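# Move the yellow sponge from desk to counter

## Task

Carry the small yellow sponge from the desk to the counter in this room without moving the stacked cartons. Only if the cartons close off every route to the counter, set the sponge on top of the coffee table instead. At the end the coffee table must be standing upright, the robot must not have toppled or be left leaning, and the sponge must stay put on its own, not held there by the robot.

## Robot and tools

ROBOT. A wheeled base that drives forward/back and spins in place (no sideways motion), a lifting column, a tilting head and two six-joint arms, each with a parallel gripper. Shoulder height S = 0.90 m + column_m. Folded, as at the start, the robot is 0.73 m long, 0.62 m wide, S + 0.43 m tall, and its front is 0.40 m ahead of the column.

FRAMES. Base frame: origin on the floor under the column, between the drive wheels; x forward, y left, z up. left_hand and right_hand are reported in this frame as the point between the fingers (fingertips reach 8 mm further). The hand's z axis runs along the fingers (quat_wxyz maps (0,0,1) onto it), its y axis across the opening. The odometry frame is the base frame as it was when the scene began; base_odometry counts wheel turns, so slip looks like travel. Heading is left-positive, -3.142 to 3.142.

execute_actions. Argument actions: a list holding one action or nothing (empty just reports state and images). An action may contain:
- base: exactly one of translate_m (metres, relative drive from the current spot, + forward, -3 to 3) or rotate_rad (radians, relative turn in place, + is counter-clockwise seen from above, -3.2 to 3.2). Moves needing over 8.667 s are refused.
- joints: absolute targets by name. column_m 0 to 0.8 m; head_tilt_rad -0.61 to 1.308 (positive looks down); left_/right_joint1_rad -2.879 to 2.879; joint2 0 to 3.141; joint3 0 to 3.019; joint4 -1.692 to 1.57; joint5 -1.57 to 1.57 (positive swings the hand to the robot's right); joint6 -2.094 to 2.094 (roll); left_/right_gripper_m 0 (closed) to 0.093 m fingertip gap.
- speeds: caps for this action only, translate_m 0.05 to 0.8 m/s, rotate_rad 0.1 to 1 rad/s (defaults are the maxima). Arms are not slowed by it.
All motions in one action start together. Anything you leave out may still be driving toward its earlier target. Unknown keys or out-of-range values reject the call with no motion. cameras picks the images returned (cam_head_left, cam_head_right, cam_left_wrist, cam_right_wrist, nav_camera, all); omitted or null gives all, [] gives none. If a result reports a stop, later motion calls in that same reply are skipped.

wait: seconds 0 to 10; commands nothing, returns state and images. zoom_image: camera plus region [x0, y0, x1, y1] in pixels of that camera's latest full image, at most 504 x 504. read_manual: section "licences" (default), only legal text. finished_scene: scene number; irreversible, and it reports success.

RESULTS. base_status/joint_status per motion: done (within tolerance; for the base, wheels turned the commanded amount even if slipping), off_target (rested short and may keep pushing), contact_stop (base wheel stalled, or column stopped; only these two report it), time_out, not_followed (a safety check withheld arm targets; see the cause line), limit_stop_at_motor_heat. on_its_own lists what you did not command; its "held at" is a target, not a position. motor_effort covers only the two wheel motors (percent, peak in brackets, + pushes forward); readings are offset and noisy. If turned_by_wheels and turned_by_imu disagree by over about 4 % and at least 0.05 rad, the base hit something or slipped and heading is off by the gap. base_tilt gives forward/right lean in degrees (about 1 degree fixed bias). wheel_motors_off = 1 means the wheel motors are cut.

ARM GEOMETRY. With joint1 at -1.57 (left) or 1.57 (right) and joints 5, 6 at 0, the arm lies in a vertical plane straight ahead, 0.23 m beside the column. Let a = j2 - 0.35, b = 1.05 + j2 - j3, c = b - j4 (c = 1.57 means fingers straight down). Hand is 0.12 + 0.39 sin a + 0.38 cos b + 0.25 cos c m ahead and S + 0.39 cos a - 0.38 sin b - 0.25 sin c m high. E.g. j2, j3, j4 = 0.93, 0.78, 0.14 gives 0.60 m ahead, 0.25 m under S. Real hands sit up to ~5 cm lower and nearer (~12 cm with heavy or far loads); trust the reported hand position (1 to 3 cm accuracy). Reach is about 1 m from the shoulder. Below 0.4 m height the housing blocks hands closer than 0.45 m ahead; avoid arm motion with column_m under 0.3. Fingers pointing down carry small loads easily; a sponge is well within limits.

FRICTION AND GRIPPING. Changes under ~0.03 rad (0.08 for joints 2, 3) may not move a joint. For gentle contact step about 0.05 rad per call from your last target. Fingers are 7 cm long; the gripper body is 10 x 7 cm; the wrist camera juts 11 cm on one side. To grasp, command an opening smaller than the object; off_target is then normal, and an opening staying 0.002 m or more above target means something is held.

COLUMN. Going down, it halts with contact_stop when an arm's load clearly changes (a hand or held object touching down), possibly sinking 0.15 to 0.2 m more first; afterwards it refuses to descend until raised 0.2 m. If an arm is caught under something, drive out before raising.

BASE. It stops only when a wheel stalls; then back off 0.05 m before retrying or turning. Tables 0.30 m up and more than 0.26 m below S can slide over the housing and hit the column. Pushing hard for ~3 s cuts the wheel motors for 2 s. A forward tilt drop of 0.5 degrees or more means leaning back: reverse 0.05 m.

HOLDS AND HEAT. If not_followed appears, move each joint from that first action at least 0.05 rad back, or move the other arm away, or drive off an obstacle. A blocked arm keeps pushing and can overheat (85 °C warning, 100 °C the arm goes limp and drops). Relieve it by sending its reported positions back as targets. Never let the arms collide or press on each other.

CAMERAS. Head cameras sit 0.91 to 1.03 m + column_m up, looking down by about head_tilt_rad. Wrist cameras look along the fingers, tilted 0.62 rad toward the hand's +x (back toward the robot when reaching ahead with fingers down); closed fingertips appear at image centre. nav_camera is at the base front, 0.23 m up, looking ahead.

AVOID. Dropping or flinging the sponge, bumping the cartons, knocking the coffee table over, tipping the robot, and hard pushes or hits.

Each tool is called in YAML: its name, and indented under it one key for each argument.

## Session

execute_actions:
  actions:
    - {"joints":{"head_tilt_rad":0.4}}

Scene clock: 0.83 s.
base_odometry: x=+0.000 y=+0.000 heading=+0.000 (m, m, rad; odometry frame)
turned_by_wheels: +0.000 (rad since the last result)
turned_by_imu: +0.000 (rad since the last result)
base_tilt: forward=+0.2 right=-0.4 (deg)
base_status: not commanded
joint_positions: column_m=+0.553 head_tilt_rad=+0.419 left_joint1_rad=-1.563 left_joint2_rad=+0.863 left_joint3_rad=+0.423 left_joint4_rad=-0.976 left_joint5_rad=+0.020 left_joint6_rad=+0.088 left_gripper_m=+0.095 right_joint1_rad=+1.567 right_joint2_rad=+0.909 right_joint3_rad=+0.429 right_joint4_rad=-0.997 right_joint5_rad=-0.015 right_joint6_rad=-0.008 right_gripper_m=+0.095
joint_status: all done
wheel_motors_off: 0
motor_effort: left_wheel=+4(4) right_wheel=+2(3) (%)
left_hand: x=+0.1545 y=+0.2228 z=+1.2545 quat_wxyz=(+0.431, -0.032, -0.901, +0.026) (m; base frame)
right_hand: x=+0.1457 y=-0.2238 z=+1.2564 quat_wxyz=(+0.459, -0.001, -0.889, -0.007) (m; base frame)
pictures: cam_head_left, cam_head_right, cam_left_wrist, cam_right_wrist, nav_camera
Images, in order (width x height): cam_head_left 672x504, cam_head_right 672x504, cam_left_wrist 616x616, cam_right_wrist 616x616, nav_camera 672x504.

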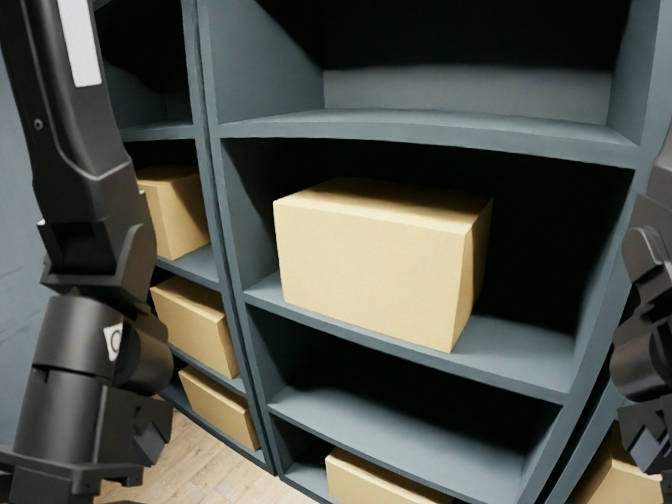

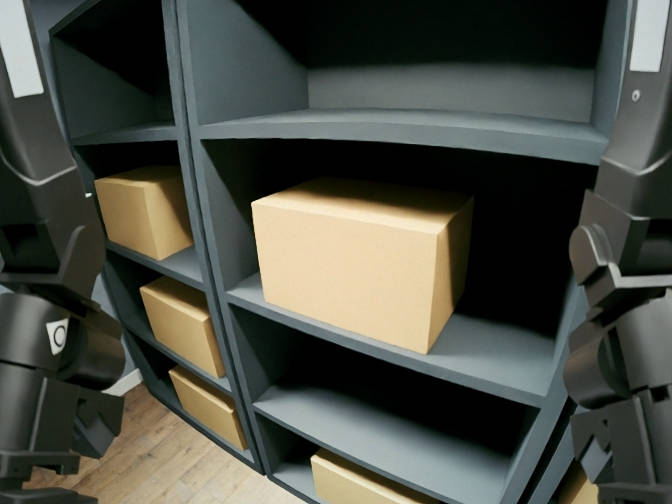

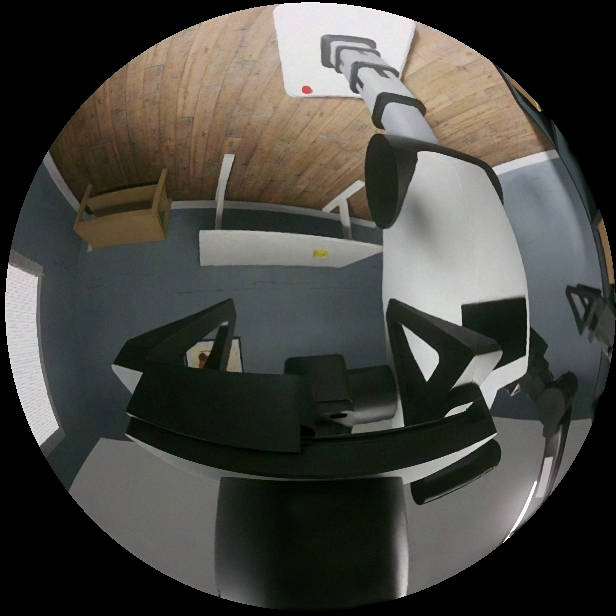

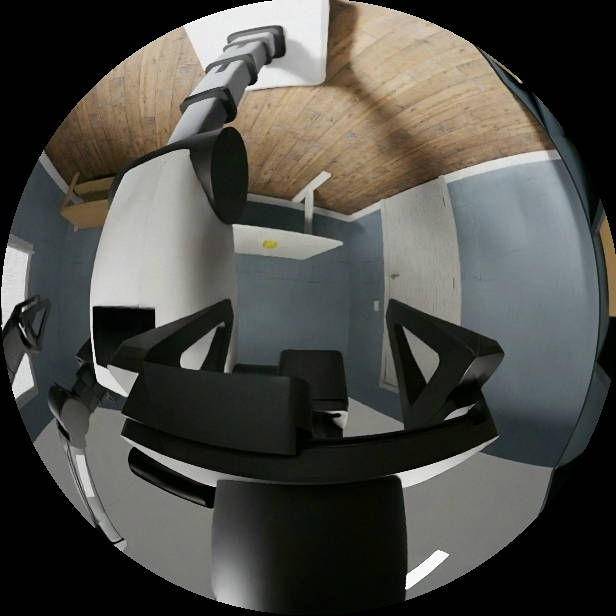

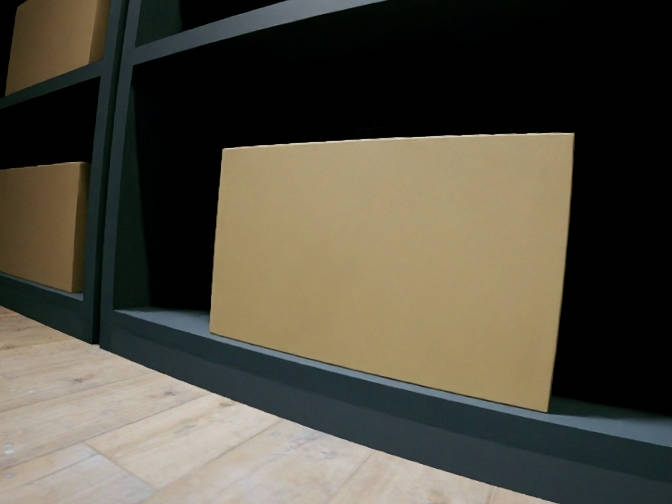

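Sponge is behind. Back off, look left on the way.

execute_actions:
  actions:
    - {"base":{"translate_m":-0.5}}
  cameras: []

execute_actions:
  actions:
    - {"base":{"rotate_rad":1.0}}
  cameras: ["cam_head_left","cam_right_wrist"]

execute_actions:
  actions:
    - {"base":{"rotate_rad":2.1},"joints":{"head_tilt_rad":0.7,"right_joint2_rad":1.2,"right_joint3_rad":1.2,"right_joint4_rad":-0.5}}

Scene clock: 10.03 s.
base_odometry: x=-0.500 y=+0.000 heading=+0.000 (m, m, rad; odometry frame)
turned_by_wheels: +0.000 (rad since the last result)
turned_by_imu: +0.000 (rad since the last result)
base_tilt: forward=+0.1 right=-0.4 (deg)
base_status: done
joint_positions: column_m=+0.553 head_tilt_rad=+0.418 left_joint1_rad=-1.563 left_joint2_rad=+0.862 left_joint3_rad=+0.420 left_joint4_rad=-0.976 left_joint5_rad=+0.020 left_joint6_rad=+0.088 left_gripper_m=+0.095 right_joint1_rad=+1.567 right_joint2_rad=+0.909 right_joint3_rad=+0.426 right_joint4_rad=-0.997 right_joint5_rad=-0.015 right_joint6_rad=-0.008 right_gripper_m=+0.095
joint_status: not commanded
wheel_motors_off: 0
motor_effort: left_wheel=+0(61) right_wheel=+1(47) (%)
left_hand: x=+0.1530 y=+0.2228 z=+1.2550 quat_wxyz=(+0.432, -0.032, -0.901, +0.026) (m; base frame)
right_hand: x=+0.1439 y=-0.2238 z=+1.2571 quat_wxyz=(+0.460, -0.001, -0.888, -0.007) (m; base frame)
pictures: none
No camera images: the call's "cameras" was empty. Leave "cameras" out to get every camera's image.

Scene clock: 12.77 s.
base_odometry: x=-0.500 y=+0.000 heading=+0.997 (m, m, rad; odometry frame)
turned_by_wheels: +0.997 (rad since the last result)
turned_by_imu: +0.999 (rad since the last result)
base_tilt: forward=+0.2 right=-0.4 (deg)
base_status: done
joint_positions: column_m=+0.553 head_tilt_rad=+0.418 left_joint1_rad=-1.563 left_joint2_rad=+0.862 left_joint3_rad=+0.422 left_joint4_rad=-0.976 left_joint5_rad=+0.020 left_joint6_rad=+0.088 left_gripper_m=+0.095 right_joint1_rad=+1.567 right_joint2_rad=+0.909 right_joint3_rad=+0.428 right_joint4_rad=-0.997 right_joint5_rad=-0.015 right_joint6_rad=-0.008 right_gripper_m=+0.095
joint_status: not commanded
wheel_motors_off: 0
motor_effort: left_wheel=-10(57) right_wheel=+9(67) (%)
left_hand: x=+0.1544 y=+0.2228 z=+1.2546 quat_wxyz=(+0.431, -0.032, -0.902, +0.026) (m; base frame)
right_hand: x=+0.1449 y=-0.2238 z=+1.2567 quat_wxyz=(+0.459, -0.001, -0.888, -0.007) (m; base frame)
pictures: cam_head_left, cam_right_wrist
Images, in order (width x height): cam_head_left 672x504, cam_right_wrist 616x616.

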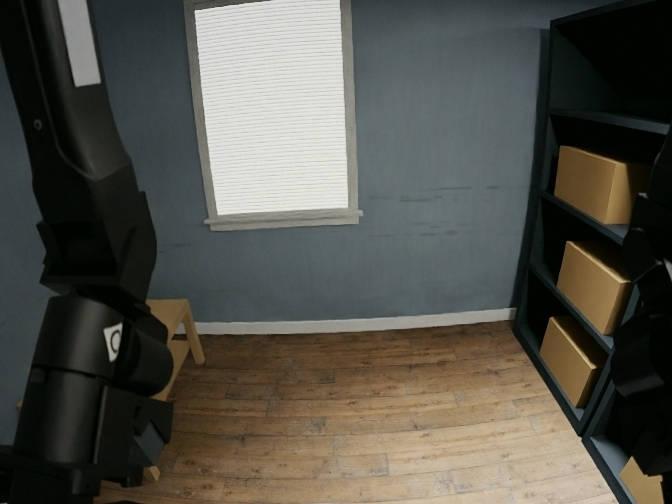

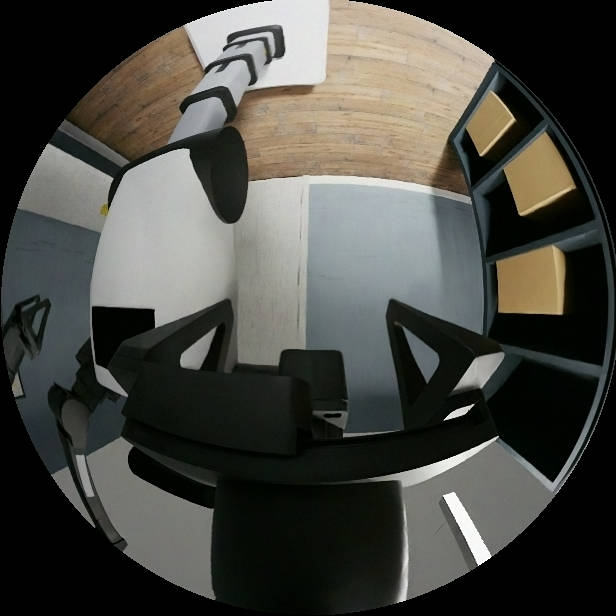

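Scene clock: 16.60 s.
base_odometry: x=-0.500 y=+0.000 heading=+3.095 (m, m, rad; odometry frame)
turned_by_wheels: +2.097 (rad since the last result)
turned_by_imu: +2.108 (rad since the last result)
base_tilt: forward=+0.1 right=-0.3 (deg)
base_status: done
joint_positions: column_m=+0.553 head_tilt_rad=+0.702 left_joint1_rad=-1.563 left_joint2_rad=+0.862 left_joint3_rad=+0.422 left_joint4_rad=-0.976 left_joint5_rad=+0.020 left_joint6_rad=+0.088 left_gripper_m=+0.095 right_joint1_rad=+1.564 right_joint2_rad=+1.201 right_joint3_rad=+1.199 right_joint4_rad=-0.496 right_joint5_rad=-0.015 right_joint6_rad=-0.008 right_gripper_m=+0.095
joint_status: all done
wheel_motors_off: 0
motor_effort: left_wheel=-11(38) right_wheel=+9(31) (%)
left_hand: x=+0.1544 y=+0.2228 z=+1.2546 quat_wxyz=(+0.431, -0.032, -0.902, +0.026) (m; base frame)
right_hand: x=+0.6109 y=-0.2268 z=+1.1303 quat_wxyz=(-0.013, +0.003, -1.000, -0.004) (m; base frame)
pictures: cam_head_left, cam_head_right, cam_left_wrist, cam_right_wrist, nav_camera
Images, in order (width x height): cam_head_left 672x504, cam_head_right 672x504, cam_left_wrist 616x616, cam_right_wrist 616x616, nav_camera 672x504.

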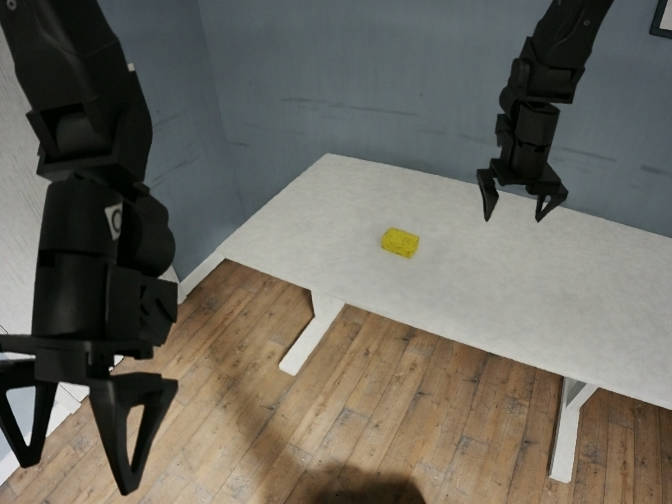

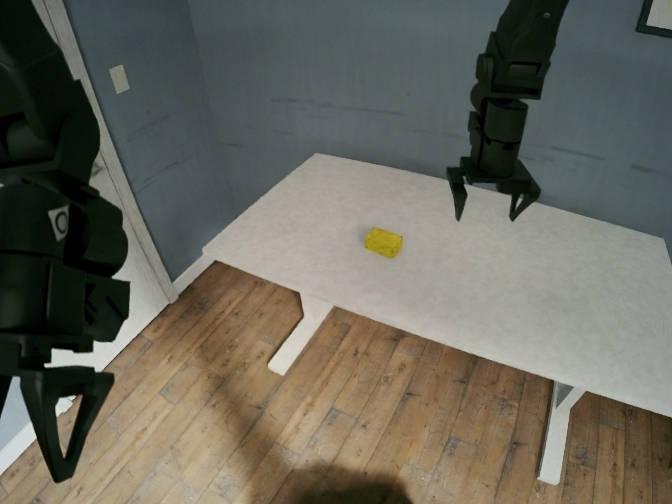

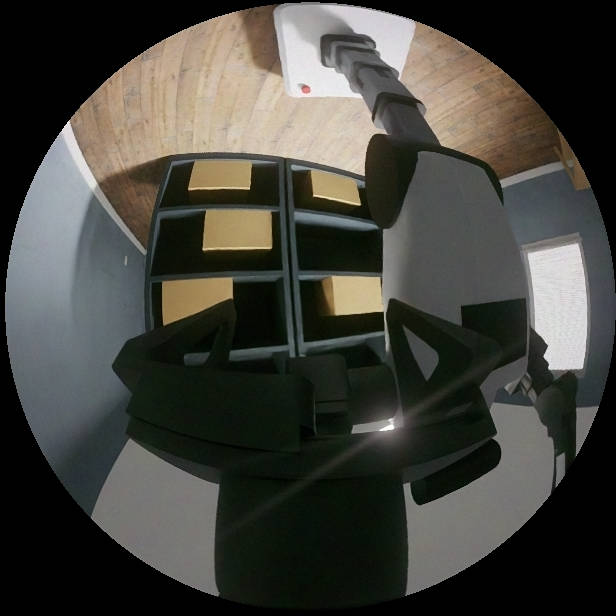

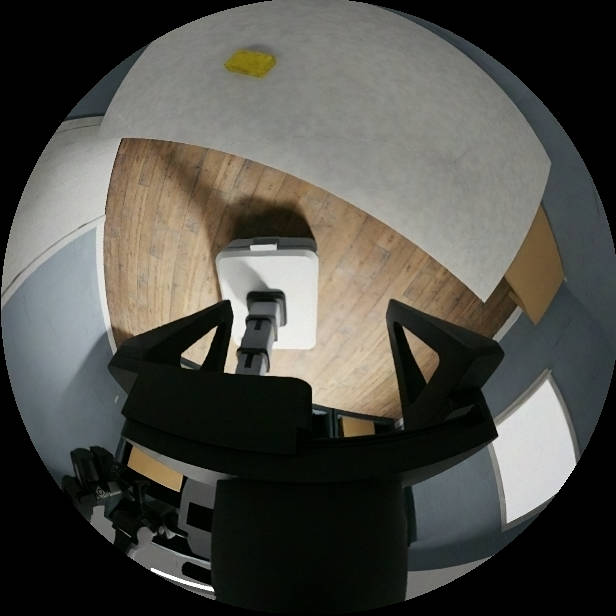

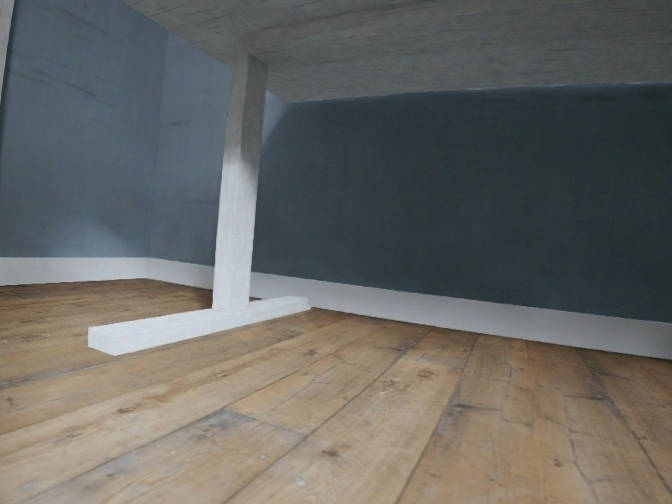

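execute_actions:
  actions:
    - {"base":{"rotate_rad":0.13},"joints":{"right_joint2_rad":1.65,"right_joint3_rad":1.85,"right_joint4_rad":-0.72,"right_joint6_rad":-1.0}}
  cameras: []

execute_actions:
  actions:
    - {"base":{"translate_m":0.21},"joints":{"column_m":0.4}}
  cameras: ["cam_head_right","cam_right_wrist","cam_left_wrist"]

Scene clock: 33.30 s.
base_odometry: x=-0.500 y=+0.000 heading=-3.061 (m, m, rad; odometry frame)
turned_by_wheels: +0.127 (rad since the last result)
turned_by_imu: +0.127 (rad since the last result)
base_tilt: forward=+0.2 right=-0.3 (deg)
base_status: done
joint_positions: column_m=+0.553 head_tilt_rad=+0.703 left_joint1_rad=-1.563 left_joint2_rad=+0.862 left_joint3_rad=+0.422 left_joint4_rad=-0.976 left_joint5_rad=+0.020 left_joint6_rad=+0.088 left_gripper_m=+0.095 right_joint1_rad=+1.567 right_joint2_rad=+1.657 right_joint3_rad=+1.833 right_joint4_rad=-0.713 right_joint5_rad=-0.015 right_joint6_rad=-0.992 right_gripper_m=+0.095
joint_status: all done
wheel_motors_off: 0
motor_effort: left_wheel=-11(34) right_wheel=+9(28) (%)
left_hand: x=+0.1542 y=+0.2228 z=+1.2547 quat_wxyz=(+0.431, -0.032, -0.901, +0.026) (m; base frame)
right_hand: x=+0.7379 y=-0.2253 z=+1.0152 quat_wxyz=(+0.003, +0.475, -0.880, -0.009) (m; base frame)
pictures: none
No camera images: the call's "cameras" was empty. Leave "cameras" out to get every camera's image.

Scene clock: 35.83 s.
base_odometry: x=-0.710 y=-0.017 heading=-3.059 (m, m, rad; odometry frame)
turned_by_wheels: +0.002 (rad since the last result)
turned_by_imu: +0.002 (rad since the last result)
base_tilt: forward=+0.1 right=-0.4 (deg)
base_status: done
joint_positions: column_m=+0.400 head_tilt_rad=+0.703 left_joint1_rad=-1.563 left_joint2_rad=+0.862 left_joint3_rad=+0.423 left_joint4_rad=-0.976 left_joint5_rad=+0.020 left_joint6_rad=+0.088 left_gripper_m=+0.095 right_joint1_rad=+1.567 right_joint2_rad=+1.657 right_joint3_rad=+1.833 right_joint4_rad=-0.715 right_joint5_rad=-0.015 right_joint6_rad=-0.992 right_gripper_m=+0.095
joint_status: all done
wheel_motors_off: 0
motor_effort: left_wheel=+2(67) right_wheel=-2(60) (%)
left_hand: x=+0.1548 y=+0.2228 z=+1.1019 quat_wxyz=(+0.430, -0.032, -0.902, +0.026) (m; base frame)
right_hand: x=+0.7375 y=-0.2253 z=+0.8626 quat_wxyz=(+0.004, +0.475, -0.880, -0.009) (m; base frame)
pictures: cam_head_right, cam_left_wrist, cam_right_wrist
Images, in order (width x height): cam_head_right 672x504, cam_left_wrist 616x616, cam_right_wrist 616x616.

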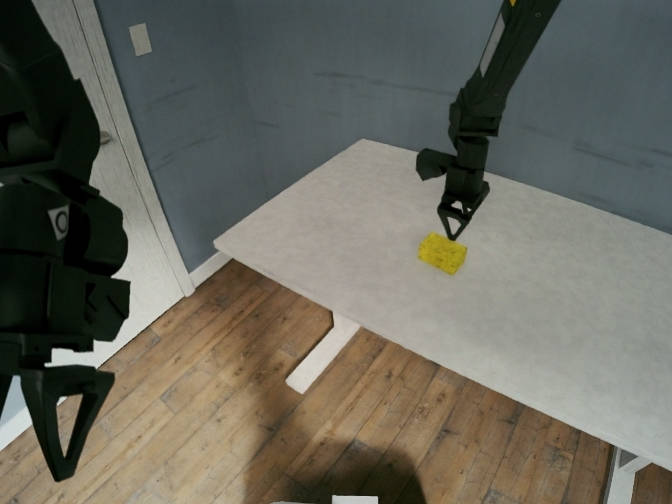

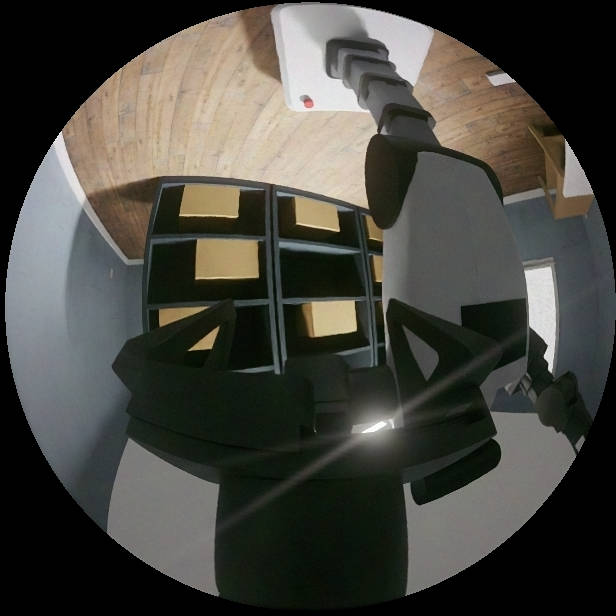

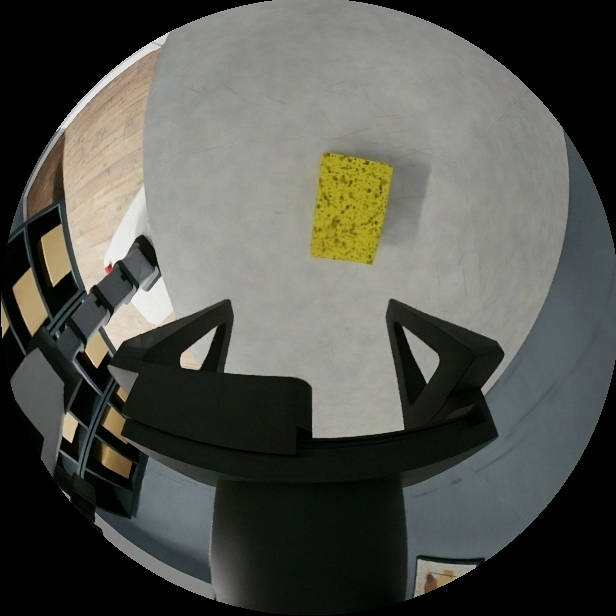

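execute_actions:
  actions:
    - {"base":{"translate_m":0.048},"joints":{"column_m":0.33,"right_joint6_rad":-0.87}}
  cameras: ["cam_head_right","cam_right_wrist"]

Scene clock: 41.10 s.
base_odometry: x=-0.757 y=-0.021 heading=-3.058 (m, m, rad; odometry frame)
turned_by_wheels: +0.002 (rad since the last result)
turned_by_imu: +0.001 (rad since the last result)
base_tilt: forward=+0.2 right=-0.3 (deg)
base_status: done
joint_positions: column_m=+0.330 head_tilt_rad=+0.703 left_joint1_rad=-1.563 left_joint2_rad=+0.862 left_joint3_rad=+0.424 left_joint4_rad=-0.976 left_joint5_rad=+0.020 left_joint6_rad=+0.088 left_gripper_m=+0.095 right_joint1_rad=+1.567 right_joint2_rad=+1.657 right_joint3_rad=+1.833 right_joint4_rad=-0.715 right_joint5_rad=-0.015 right_joint6_rad=-0.877 right_gripper_m=+0.095
joint_status: all done
wheel_motors_off: 0
motor_effort: left_wheel=+2(38) right_wheel=-2(38) (%)
left_hand: x=+0.1550 y=+0.2228 z=+1.0319 quat_wxyz=(+0.430, -0.032, -0.902, +0.026) (m; base frame)
right_hand: x=+0.7375 y=-0.2253 z=+0.7928 quat_wxyz=(+0.005, +0.424, -0.906, -0.009) (m; base frame)
pictures: cam_head_right, cam_right_wrist
Images, in order (width x height): cam_head_right 672x504, cam_right_wrist 616x616.

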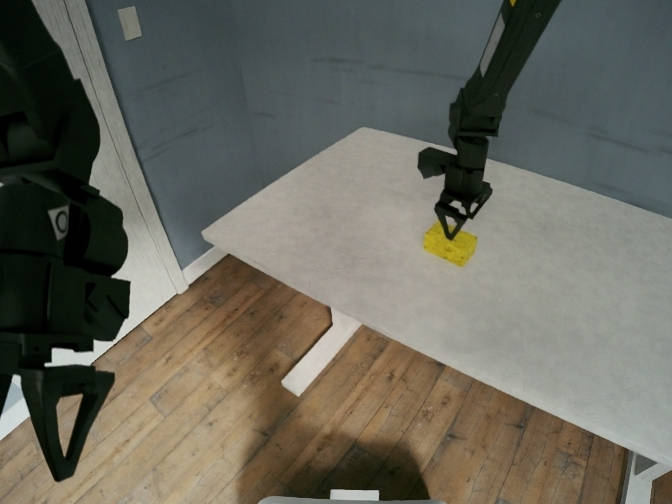

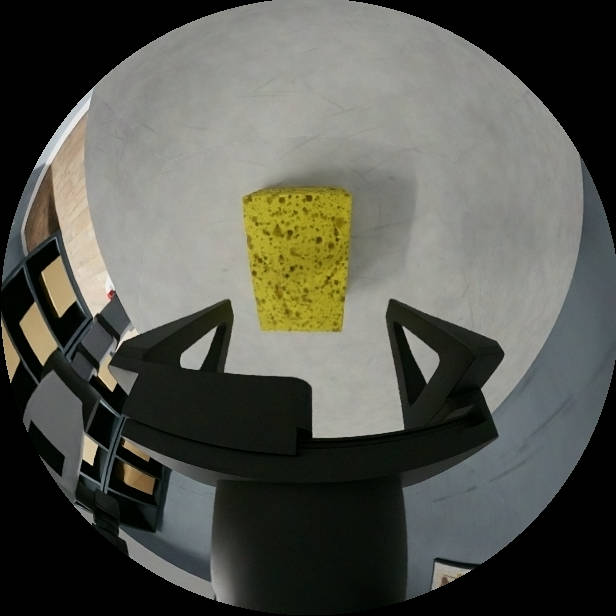

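execute_actions:
  actions:
    - {"base":{"translate_m":-0.01},"joints":{"column_m":0.275}}
  cameras: ["cam_right_wrist"]

execute_actions:
  actions:
    - {"joints":{"right_gripper_m":0.04}}
  cameras: ["cam_right_wrist"]

execute_actions:
  actions:
    - {"joints":{"column_m":0.4}}
  cameras: []

execute_actions:
  actions:
    - {"base":{"translate_m":-0.25},"joints":{"column_m":0.6,"head_tilt_rad":0.5,"right_joint2_rad":0.9,"right_joint3_rad":0.6,"right_joint4_rad":-0.4,"right_joint6_rad":0}}
  cameras: []

execute_actions:
  actions:
    - {"base":{"rotate_rad":1.5}}

Scene clock: 53.90 s.
base_odometry: x=-0.747 y=-0.020 heading=-3.058 (m, m, rad; odometry frame)
turned_by_wheels: +0.000 (rad since the last result)
turned_by_imu: -0.001 (rad since the last result)
base_tilt: forward=+0.2 right=-0.3 (deg)
base_status: done
joint_positions: column_m=+0.275 head_tilt_rad=+0.703 left_joint1_rad=-1.563 left_joint2_rad=+0.862 left_joint3_rad=+0.421 left_joint4_rad=-0.976 left_joint5_rad=+0.020 left_joint6_rad=+0.088 left_gripper_m=+0.095 right_joint1_rad=+1.567 right_joint2_rad=+1.657 right_joint3_rad=+1.833 right_joint4_rad=-0.717 right_joint5_rad=-0.015 right_joint6_rad=-0.877 right_gripper_m=+0.095
joint_status: all done
wheel_motors_off: 0
motor_effort: left_wheel=-1(30) right_wheel=+0(30) (%)
left_hand: x=+0.1535 y=+0.2228 z=+0.9774 quat_wxyz=(+0.431, -0.032, -0.901, +0.026) (m; base frame)
right_hand: x=+0.7376 y=-0.2253 z=+0.7381 quat_wxyz=(+0.005, +0.424, -0.906, -0.009) (m; base frame)
pictures: cam_right_wrist
Images, in order (width x height): cam_right_wrist 616x616.

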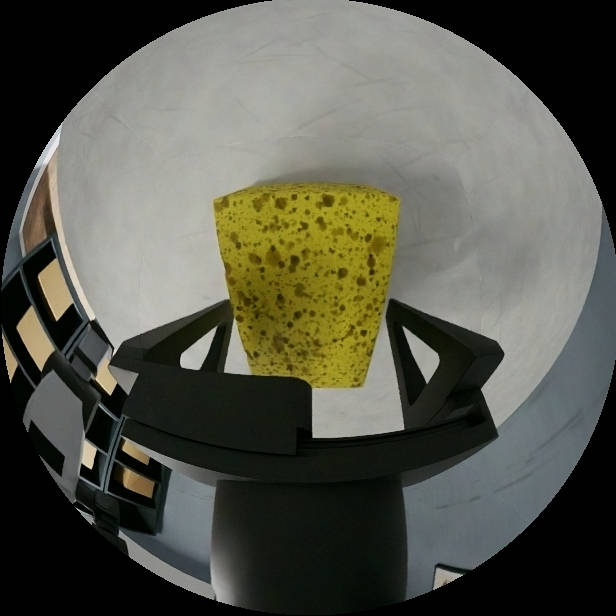

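Scene clock: 54.50 s.
base_odometry: x=-0.747 y=-0.020 heading=-3.058 (m, m, rad; odometry frame)
turned_by_wheels: +0.000 (rad since the last result)
turned_by_imu: +0.000 (rad since the last result)
base_tilt: forward=+0.2 right=-0.4 (deg)
base_status: not commanded
joint_positions: column_m=+0.275 head_tilt_rad=+0.703 left_joint1_rad=-1.563 left_joint2_rad=+0.862 left_joint3_rad=+0.421 left_joint4_rad=-0.976 left_joint5_rad=+0.020 left_joint6_rad=+0.088 left_gripper_m=+0.095 right_joint1_rad=+1.567 right_joint2_rad=+1.657 right_joint3_rad=+1.833 right_joint4_rad=-0.717 right_joint5_rad=-0.015 right_joint6_rad=-0.877 right_gripper_m=+0.058
joint_status: right_gripper_m off_target (ended at +0.058, target +0.040)
wheel_motors_off: 0
motor_effort: left_wheel=+0(0) right_wheel=+1(0) (%)
left_hand: x=+0.1535 y=+0.2228 z=+0.9774 quat_wxyz=(+0.431, -0.032, -0.901, +0.026) (m; base frame)
right_hand: x=+0.7376 y=-0.2253 z=+0.7381 quat_wxyz=(+0.005, +0.424, -0.906, -0.009) (m; base frame)
pictures: cam_right_wrist
Images, in order (width x height): cam_right_wrist 616x616.

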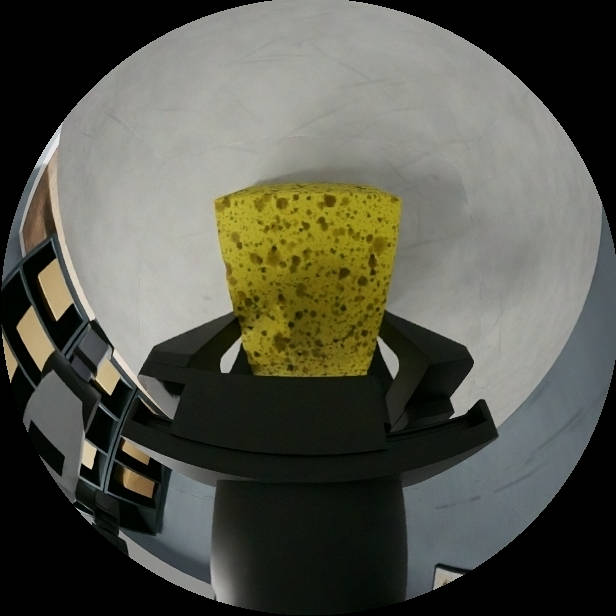

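Scene clock: 56.70 s.
base_odometry: x=-0.747 y=-0.020 heading=-3.058 (m, m, rad; odometry frame)
turned_by_wheels: +0.000 (rad since the last result)
turned_by_imu: +0.000 (rad since the last result)
base_tilt: forward=+0.2 right=-0.3 (deg)
base_status: not commanded
joint_positions: column_m=+0.400 head_tilt_rad=+0.703 left_joint1_rad=-1.563 left_joint2_rad=+0.862 left_joint3_rad=+0.421 left_joint4_rad=-0.976 left_joint5_rad=+0.020 left_joint6_rad=+0.088 left_gripper_m=+0.095 right_joint1_rad=+1.567 right_joint2_rad=+1.657 right_joint3_rad=+1.833 right_joint4_rad=-0.717 right_joint5_rad=-0.015 right_joint6_rad=-0.877 right_gripper_m=+0.058
joint_status: all done
wheel_motors_off: 0
motor_effort: left_wheel=-1(1) right_wheel=+1(1) (%)
left_hand: x=+0.1535 y=+0.2228 z=+1.1023 quat_wxyz=(+0.431, -0.032, -0.901, +0.026) (m; base frame)
right_hand: x=+0.7376 y=-0.2253 z=+0.8630 quat_wxyz=(+0.005, +0.424, -0.906, -0.009) (m; base frame)
pictures: none
No camera images: the call's "cameras" was empty. Leave "cameras" out to get every camera's image.

Scene clock: 59.90 s.
base_odometry: x=-0.499 y=+0.001 heading=-3.056 (m, m, rad; odometry frame)
turned_by_wheels: +0.001 (rad since the last result)
turned_by_imu: +0.001 (rad since the last result)
base_tilt: forward=+0.2 right=-0.3 (deg)
base_status: done
joint_positions: column_m=+0.600 head_tilt_rad=+0.518 left_joint1_rad=-1.563 left_joint2_rad=+0.862 left_joint3_rad=+0.420 left_joint4_rad=-0.976 left_joint5_rad=+0.020 left_joint6_rad=+0.088 left_gripper_m=+0.095 right_joint1_rad=+1.567 right_joint2_rad=+0.900 right_joint3_rad=+0.587 right_joint4_rad=-0.403 right_joint5_rad=-0.015 right_joint6_rad=-0.008 right_gripper_m=+0.058
joint_status: all done
wheel_motors_off: 0
motor_effort: left_wheel=-3(77) right_wheel=-2(49) (%)
left_hand: x=+0.1534 y=+0.2228 z=+1.3023 quat_wxyz=(+0.431, -0.032, -0.901, +0.026) (m; base frame)
right_hand: x=+0.3588 y=-0.2242 z=+1.2145 quat_wxyz=(+0.096, +0.002, -0.995, -0.006) (m; base frame)
pictures: none
No camera images: the call's "cameras" was empty. Leave "cameras" out to get every camera's image.

Scene clock: 63.10 s.
base_odometry: x=-0.499 y=+0.001 heading=-1.558 (m, m, rad; odometry frame)
turned_by_wheels: +1.498 (rad since the last result)
turned_by_imu: +1.503 (rad since the last result)
base_tilt: forward=+0.1 right=-0.4 (deg)
base_status: done
joint_positions: column_m=+0.600 head_tilt_rad=+0.518 left_joint1_rad=-1.563 left_joint2_rad=+0.862 left_joint3_rad=+0.422 left_joint4_rad=-0.976 left_joint5_rad=+0.020 left_joint6_rad=+0.088 left_gripper_m=+0.095 right_joint1_rad=+1.567 right_joint2_rad=+0.900 right_joint3_rad=+0.594 right_joint4_rad=-0.403 right_joint5_rad=-0.015 right_joint6_rad=-0.008 right_gripper_m=+0.058
joint_status: not commanded
wheel_motors_off: 0
motor_effort: left_wheel=-11(42) right_wheel=+9(68) (%)
left_hand: x=+0.1544 y=+0.2228 z=+1.3020 quat_wxyz=(+0.431, -0.032, -0.902, +0.026) (m; base frame)
right_hand: x=+0.3630 y=-0.2242 z=+1.2147 quat_wxyz=(+0.093, +0.003, -0.996, -0.006) (m; base frame)
pictures: cam_head_left, cam_head_right, cam_left_wrist, cam_right_wrist, nav_camera
Images, in order (width x height): cam_head_left 672x504, cam_head_right 672x504, cam_left_wrist 616x616, cam_right_wrist 616x616, nav_camera 672x504.

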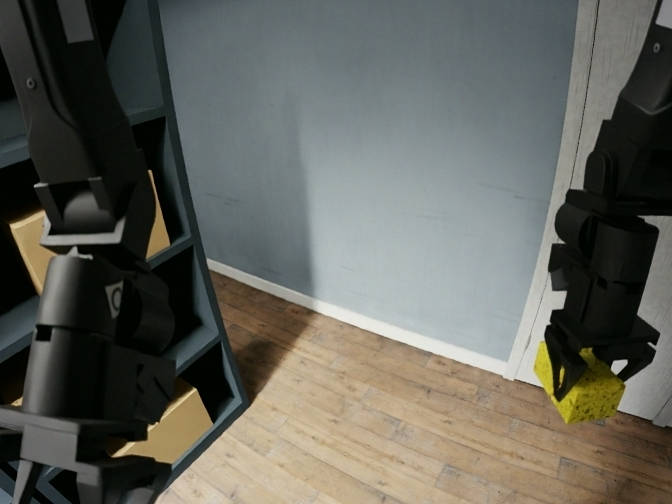

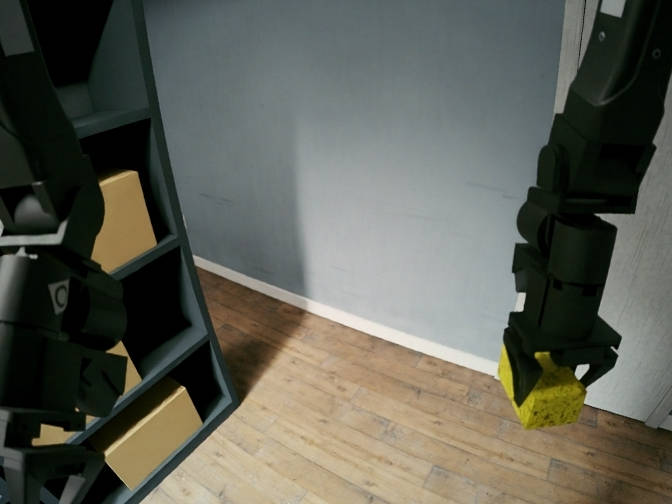

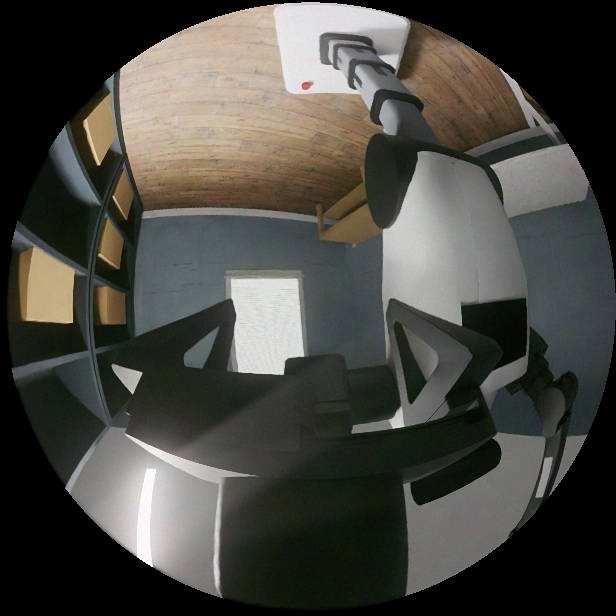

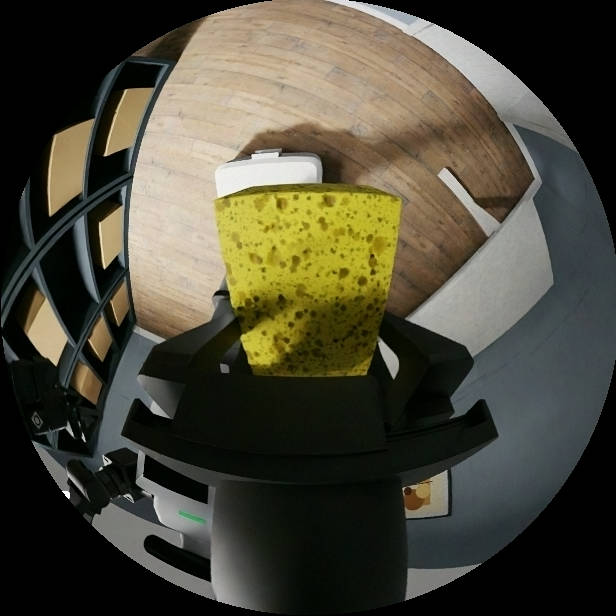

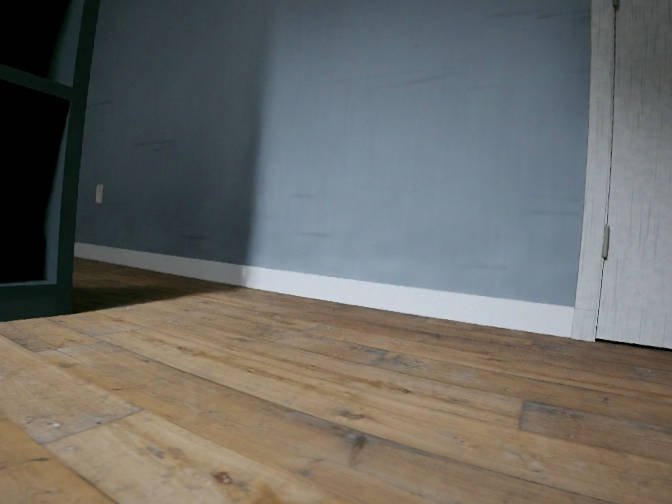

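execute_actions:
  actions:
    - {"base":{"rotate_rad":-0.3}}
  cameras: []

execute_actions:
  actions:
    - {"base":{"translate_m":0.95}}
  cameras: ["nav_camera"]

execute_actions:
  actions:
    - {"base":{"rotate_rad":1.3},"joints":{"head_tilt_rad":0.8}}
  cameras: ["cam_head_left","nav_camera","cam_right_wrist"]

Scene clock: 75.30 s.
base_odometry: x=-0.499 y=+0.001 heading=-1.856 (m, m, rad; odometry frame)
turned_by_wheels: -0.298 (rad since the last result)
turned_by_imu: -0.301 (rad since the last result)
base_tilt: forward=+0.2 right=-0.4 (deg)
base_status: done
joint_positions: column_m=+0.600 head_tilt_rad=+0.518 left_joint1_rad=-1.563 left_joint2_rad=+0.862 left_joint3_rad=+0.422 left_joint4_rad=-0.976 left_joint5_rad=+0.020 left_joint6_rad=+0.088 left_gripper_m=+0.095 right_joint1_rad=+1.567 right_joint2_rad=+0.900 right_joint3_rad=+0.594 right_joint4_rad=-0.403 right_joint5_rad=-0.015 right_joint6_rad=-0.008 right_gripper_m=+0.058
joint_status: not commanded
wheel_motors_off: 0
motor_effort: left_wheel=+9(31) right_wheel=-8(24) (%)
left_hand: x=+0.1544 y=+0.2228 z=+1.3020 quat_wxyz=(+0.431, -0.032, -0.902, +0.026) (m; base frame)
right_hand: x=+0.3630 y=-0.2242 z=+1.2147 quat_wxyz=(+0.093, +0.003, -0.996, -0.006) (m; base frame)
pictures: none
No camera images: the call's "cameras" was empty. Leave "cameras" out to get every camera's image.

Scene clock: 78.67 s.
base_odometry: x=-0.765 y=-0.911 heading=-1.854 (m, m, rad; odometry frame)
turned_by_wheels: +0.002 (rad since the last result)
turned_by_imu: +0.001 (rad since the last result)
base_tilt: forward=+0.2 right=-0.3 (deg)
base_status: done
joint_positions: column_m=+0.600 head_tilt_rad=+0.518 left_joint1_rad=-1.563 left_joint2_rad=+0.862 left_joint3_rad=+0.424 left_joint4_rad=-0.976 left_joint5_rad=+0.020 left_joint6_rad=+0.088 left_gripper_m=+0.095 right_joint1_rad=+1.567 right_joint2_rad=+0.900 right_joint3_rad=+0.598 right_joint4_rad=-0.403 right_joint5_rad=-0.015 right_joint6_rad=-0.008 right_gripper_m=+0.058
joint_status: not commanded
wheel_motors_off: 0
motor_effort: left_wheel=+2(87) right_wheel=-2(55) (%)
left_hand: x=+0.1556 y=+0.2228 z=+1.3017 quat_wxyz=(+0.430, -0.032, -0.902, +0.026) (m; base frame)
right_hand: x=+0.3661 y=-0.2242 z=+1.2149 quat_wxyz=(+0.090, +0.003, -0.996, -0.006) (m; base frame)
pictures: nav_camera
Images, in order (width x height): nav_camera 672x504.

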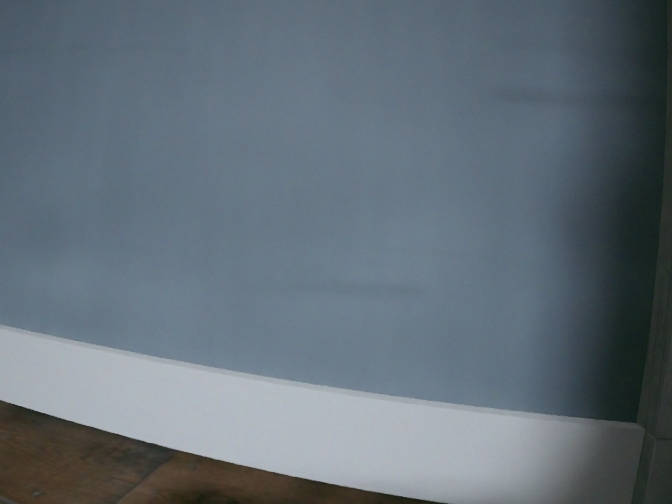

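Scene clock: 81.67 s.
base_odometry: x=-0.765 y=-0.911 heading=-0.557 (m, m, rad; odometry frame)
turned_by_wheels: +1.298 (rad since the last result)
turned_by_imu: +1.302 (rad since the last result)
base_tilt: forward=+0.1 right=-0.4 (deg)
base_status: done
joint_positions: column_m=+0.600 head_tilt_rad=+0.802 left_joint1_rad=-1.563 left_joint2_rad=+0.862 left_joint3_rad=+0.424 left_joint4_rad=-0.976 left_joint5_rad=+0.020 left_joint6_rad=+0.088 left_gripper_m=+0.095 right_joint1_rad=+1.567 right_joint2_rad=+0.900 right_joint3_rad=+0.598 right_joint4_rad=-0.403 right_joint5_rad=-0.015 right_joint6_rad=-0.008 right_gripper_m=+0.058
joint_status: all done
wheel_motors_off: 0
motor_effort: left_wheel=-10(71) right_wheel=+9(41) (%)
left_hand: x=+0.1556 y=+0.2228 z=+1.3017 quat_wxyz=(+0.430, -0.032, -0.902, +0.026) (m; base frame)
right_hand: x=+0.3661 y=-0.2242 z=+1.2149 quat_wxyz=(+0.090, +0.003, -0.996, -0.006) (m; base frame)
pictures: cam_head_left, cam_right_wrist, nav_camera
Images, in order (width x height): cam_head_left 672x504, cam_right_wrist 616x616, nav_camera 672x504.

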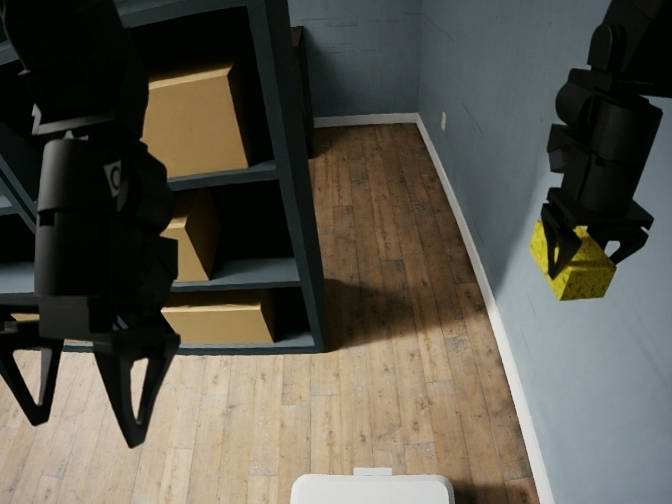

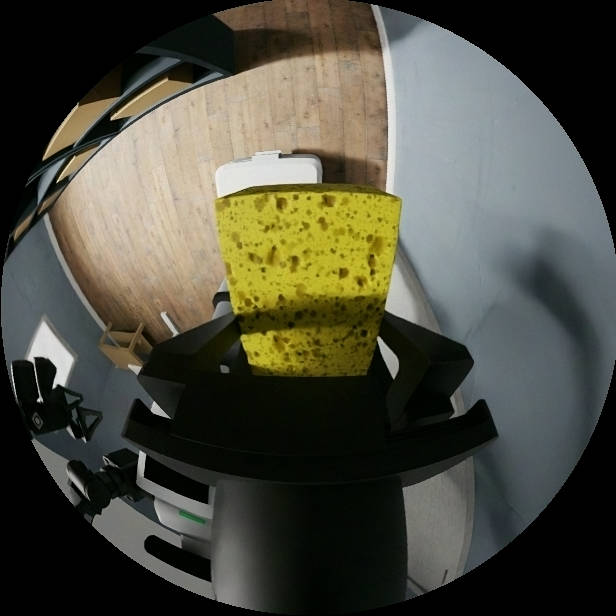

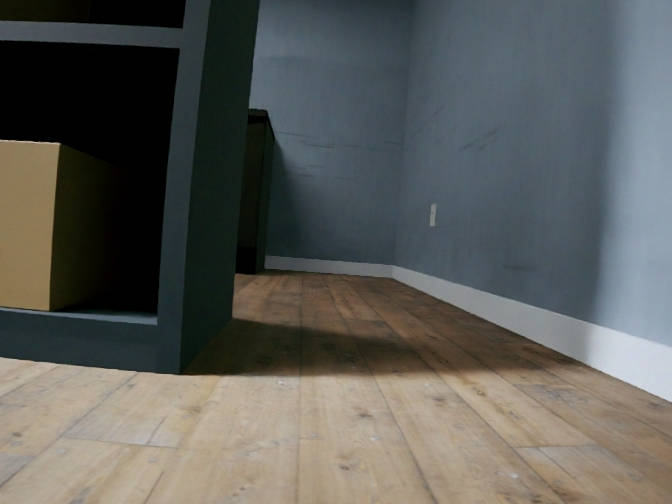

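execute_actions:
  actions:
    - {"base":{"rotate_rad":-0.37}}
  cameras: []

execute_actions:
  actions:
    - {"base":{"translate_m":0.32}}
  cameras: []

execute_actions:
  actions:
    - {"base":{"rotate_rad":0.36},"joints":{"head_tilt_rad":1.0}}
  cameras: ["cam_head_left","nav_camera"]

Scene clock: 96.83 s.
base_odometry: x=-0.766 y=-0.911 heading=-0.925 (m, m, rad; odometry frame)
turned_by_wheels: -0.369 (rad since the last result)
turned_by_imu: -0.372 (rad since the last result)
base_tilt: forward=+0.2 right=-0.3 (deg)
base_status: done
joint_positions: column_m=+0.600 head_tilt_rad=+0.802 left_joint1_rad=-1.563 left_joint2_rad=+0.862 left_joint3_rad=+0.424 left_joint4_rad=-0.976 left_joint5_rad=+0.020 left_joint6_rad=+0.088 left_gripper_m=+0.095 right_joint1_rad=+1.567 right_joint2_rad=+0.900 right_joint3_rad=+0.598 right_joint4_rad=-0.403 right_joint5_rad=-0.015 right_joint6_rad=-0.008 right_gripper_m=+0.058
joint_status: not commanded
wheel_motors_off: 0
motor_effort: left_wheel=+8(30) right_wheel=-6(24) (%)
left_hand: x=+0.1554 y=+0.2228 z=+1.3017 quat_wxyz=(+0.430, -0.032, -0.902, +0.026) (m; base frame)
right_hand: x=+0.3661 y=-0.2242 z=+1.2149 quat_wxyz=(+0.090, +0.003, -0.996, -0.006) (m; base frame)
pictures: none
No camera images: the call's "cameras" was empty. Leave "cameras" out to get every camera's image.

Scene clock: 99.03 s.
base_odometry: x=-0.573 y=-1.166 heading=-0.922 (m, m, rad; odometry frame)
turned_by_wheels: +0.003 (rad since the last result)
turned_by_imu: +0.002 (rad since the last result)
base_tilt: forward=+0.2 right=-0.3 (deg)
base_status: done
joint_positions: column_m=+0.600 head_tilt_rad=+0.802 left_joint1_rad=-1.563 left_joint2_rad=+0.862 left_joint3_rad=+0.423 left_joint4_rad=-0.976 left_joint5_rad=+0.020 left_joint6_rad=+0.088 left_gripper_m=+0.095 right_joint1_rad=+1.567 right_joint2_rad=+0.901 right_joint3_rad=+0.600 right_joint4_rad=-0.403 right_joint5_rad=-0.015 right_joint6_rad=-0.008 right_gripper_m=+0.058
joint_status: not commanded
wheel_motors_off: 0
motor_effort: left_wheel=+2(87) right_wheel=-1(59) (%)
left_hand: x=+0.1549 y=+0.2228 z=+1.3018 quat_wxyz=(+0.430, -0.032, -0.902, +0.026) (m; base frame)
right_hand: x=+0.3669 y=-0.2242 z=+1.2149 quat_wxyz=(+0.090, +0.003, -0.996, -0.006) (m; base frame)
pictures: none
No camera images: the call's "cameras" was empty. Leave "cameras" out to get every camera's image.

Scene clock: 101.20 s.
base_odometry: x=-0.572 y=-1.167 heading=-0.565 (m, m, rad; odometry frame)
turned_by_wheels: +0.357 (rad since the last result)
turned_by_imu: +0.357 (rad since the last result)
base_tilt: forward=+0.1 right=-0.4 (deg)
base_status: done
joint_positions: column_m=+0.600 head_tilt_rad=+1.000 left_joint1_rad=-1.563 left_joint2_rad=+0.862 left_joint3_rad=+0.423 left_joint4_rad=-0.976 left_joint5_rad=+0.020 left_joint6_rad=+0.088 left_gripper_m=+0.095 right_joint1_rad=+1.567 right_joint2_rad=+0.901 right_joint3_rad=+0.600 right_joint4_rad=-0.403 right_joint5_rad=-0.015 right_joint6_rad=-0.008 right_gripper_m=+0.058
joint_status: all done
wheel_motors_off: 0
motor_effort: left_wheel=-7(75) right_wheel=+7(39) (%)
left_hand: x=+0.1547 y=+0.2228 z=+1.3019 quat_wxyz=(+0.430, -0.032, -0.902, +0.026) (m; base frame)
right_hand: x=+0.3669 y=-0.2242 z=+1.2149 quat_wxyz=(+0.090, +0.003, -0.996, -0.006) (m; base frame)
pictures: cam_head_left, nav_camera
Images, in order (width x height): cam_head_left 672x504, nav_camera 672x504.

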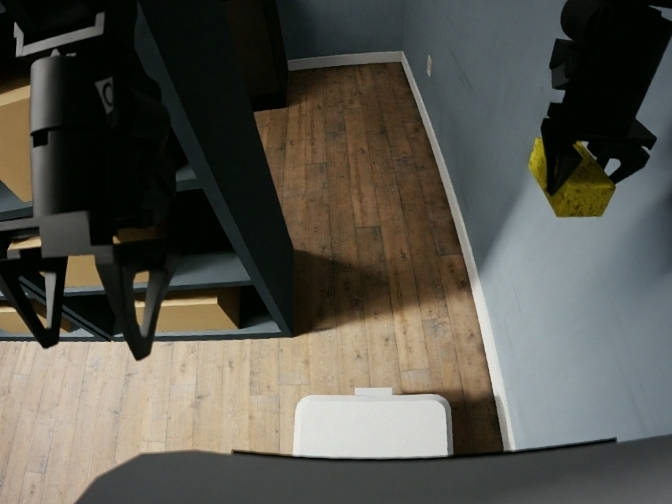

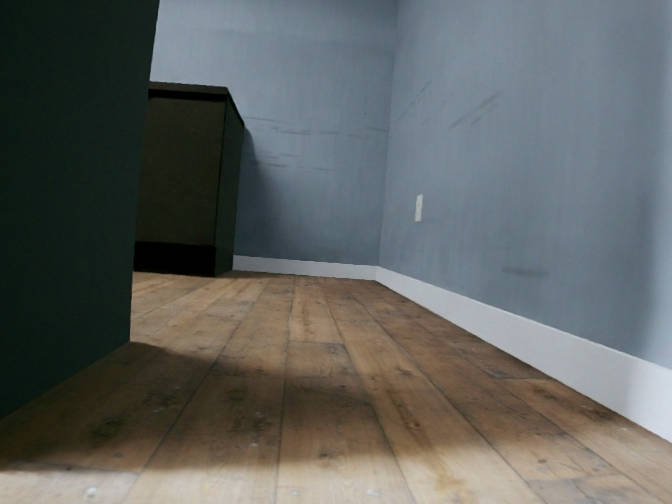

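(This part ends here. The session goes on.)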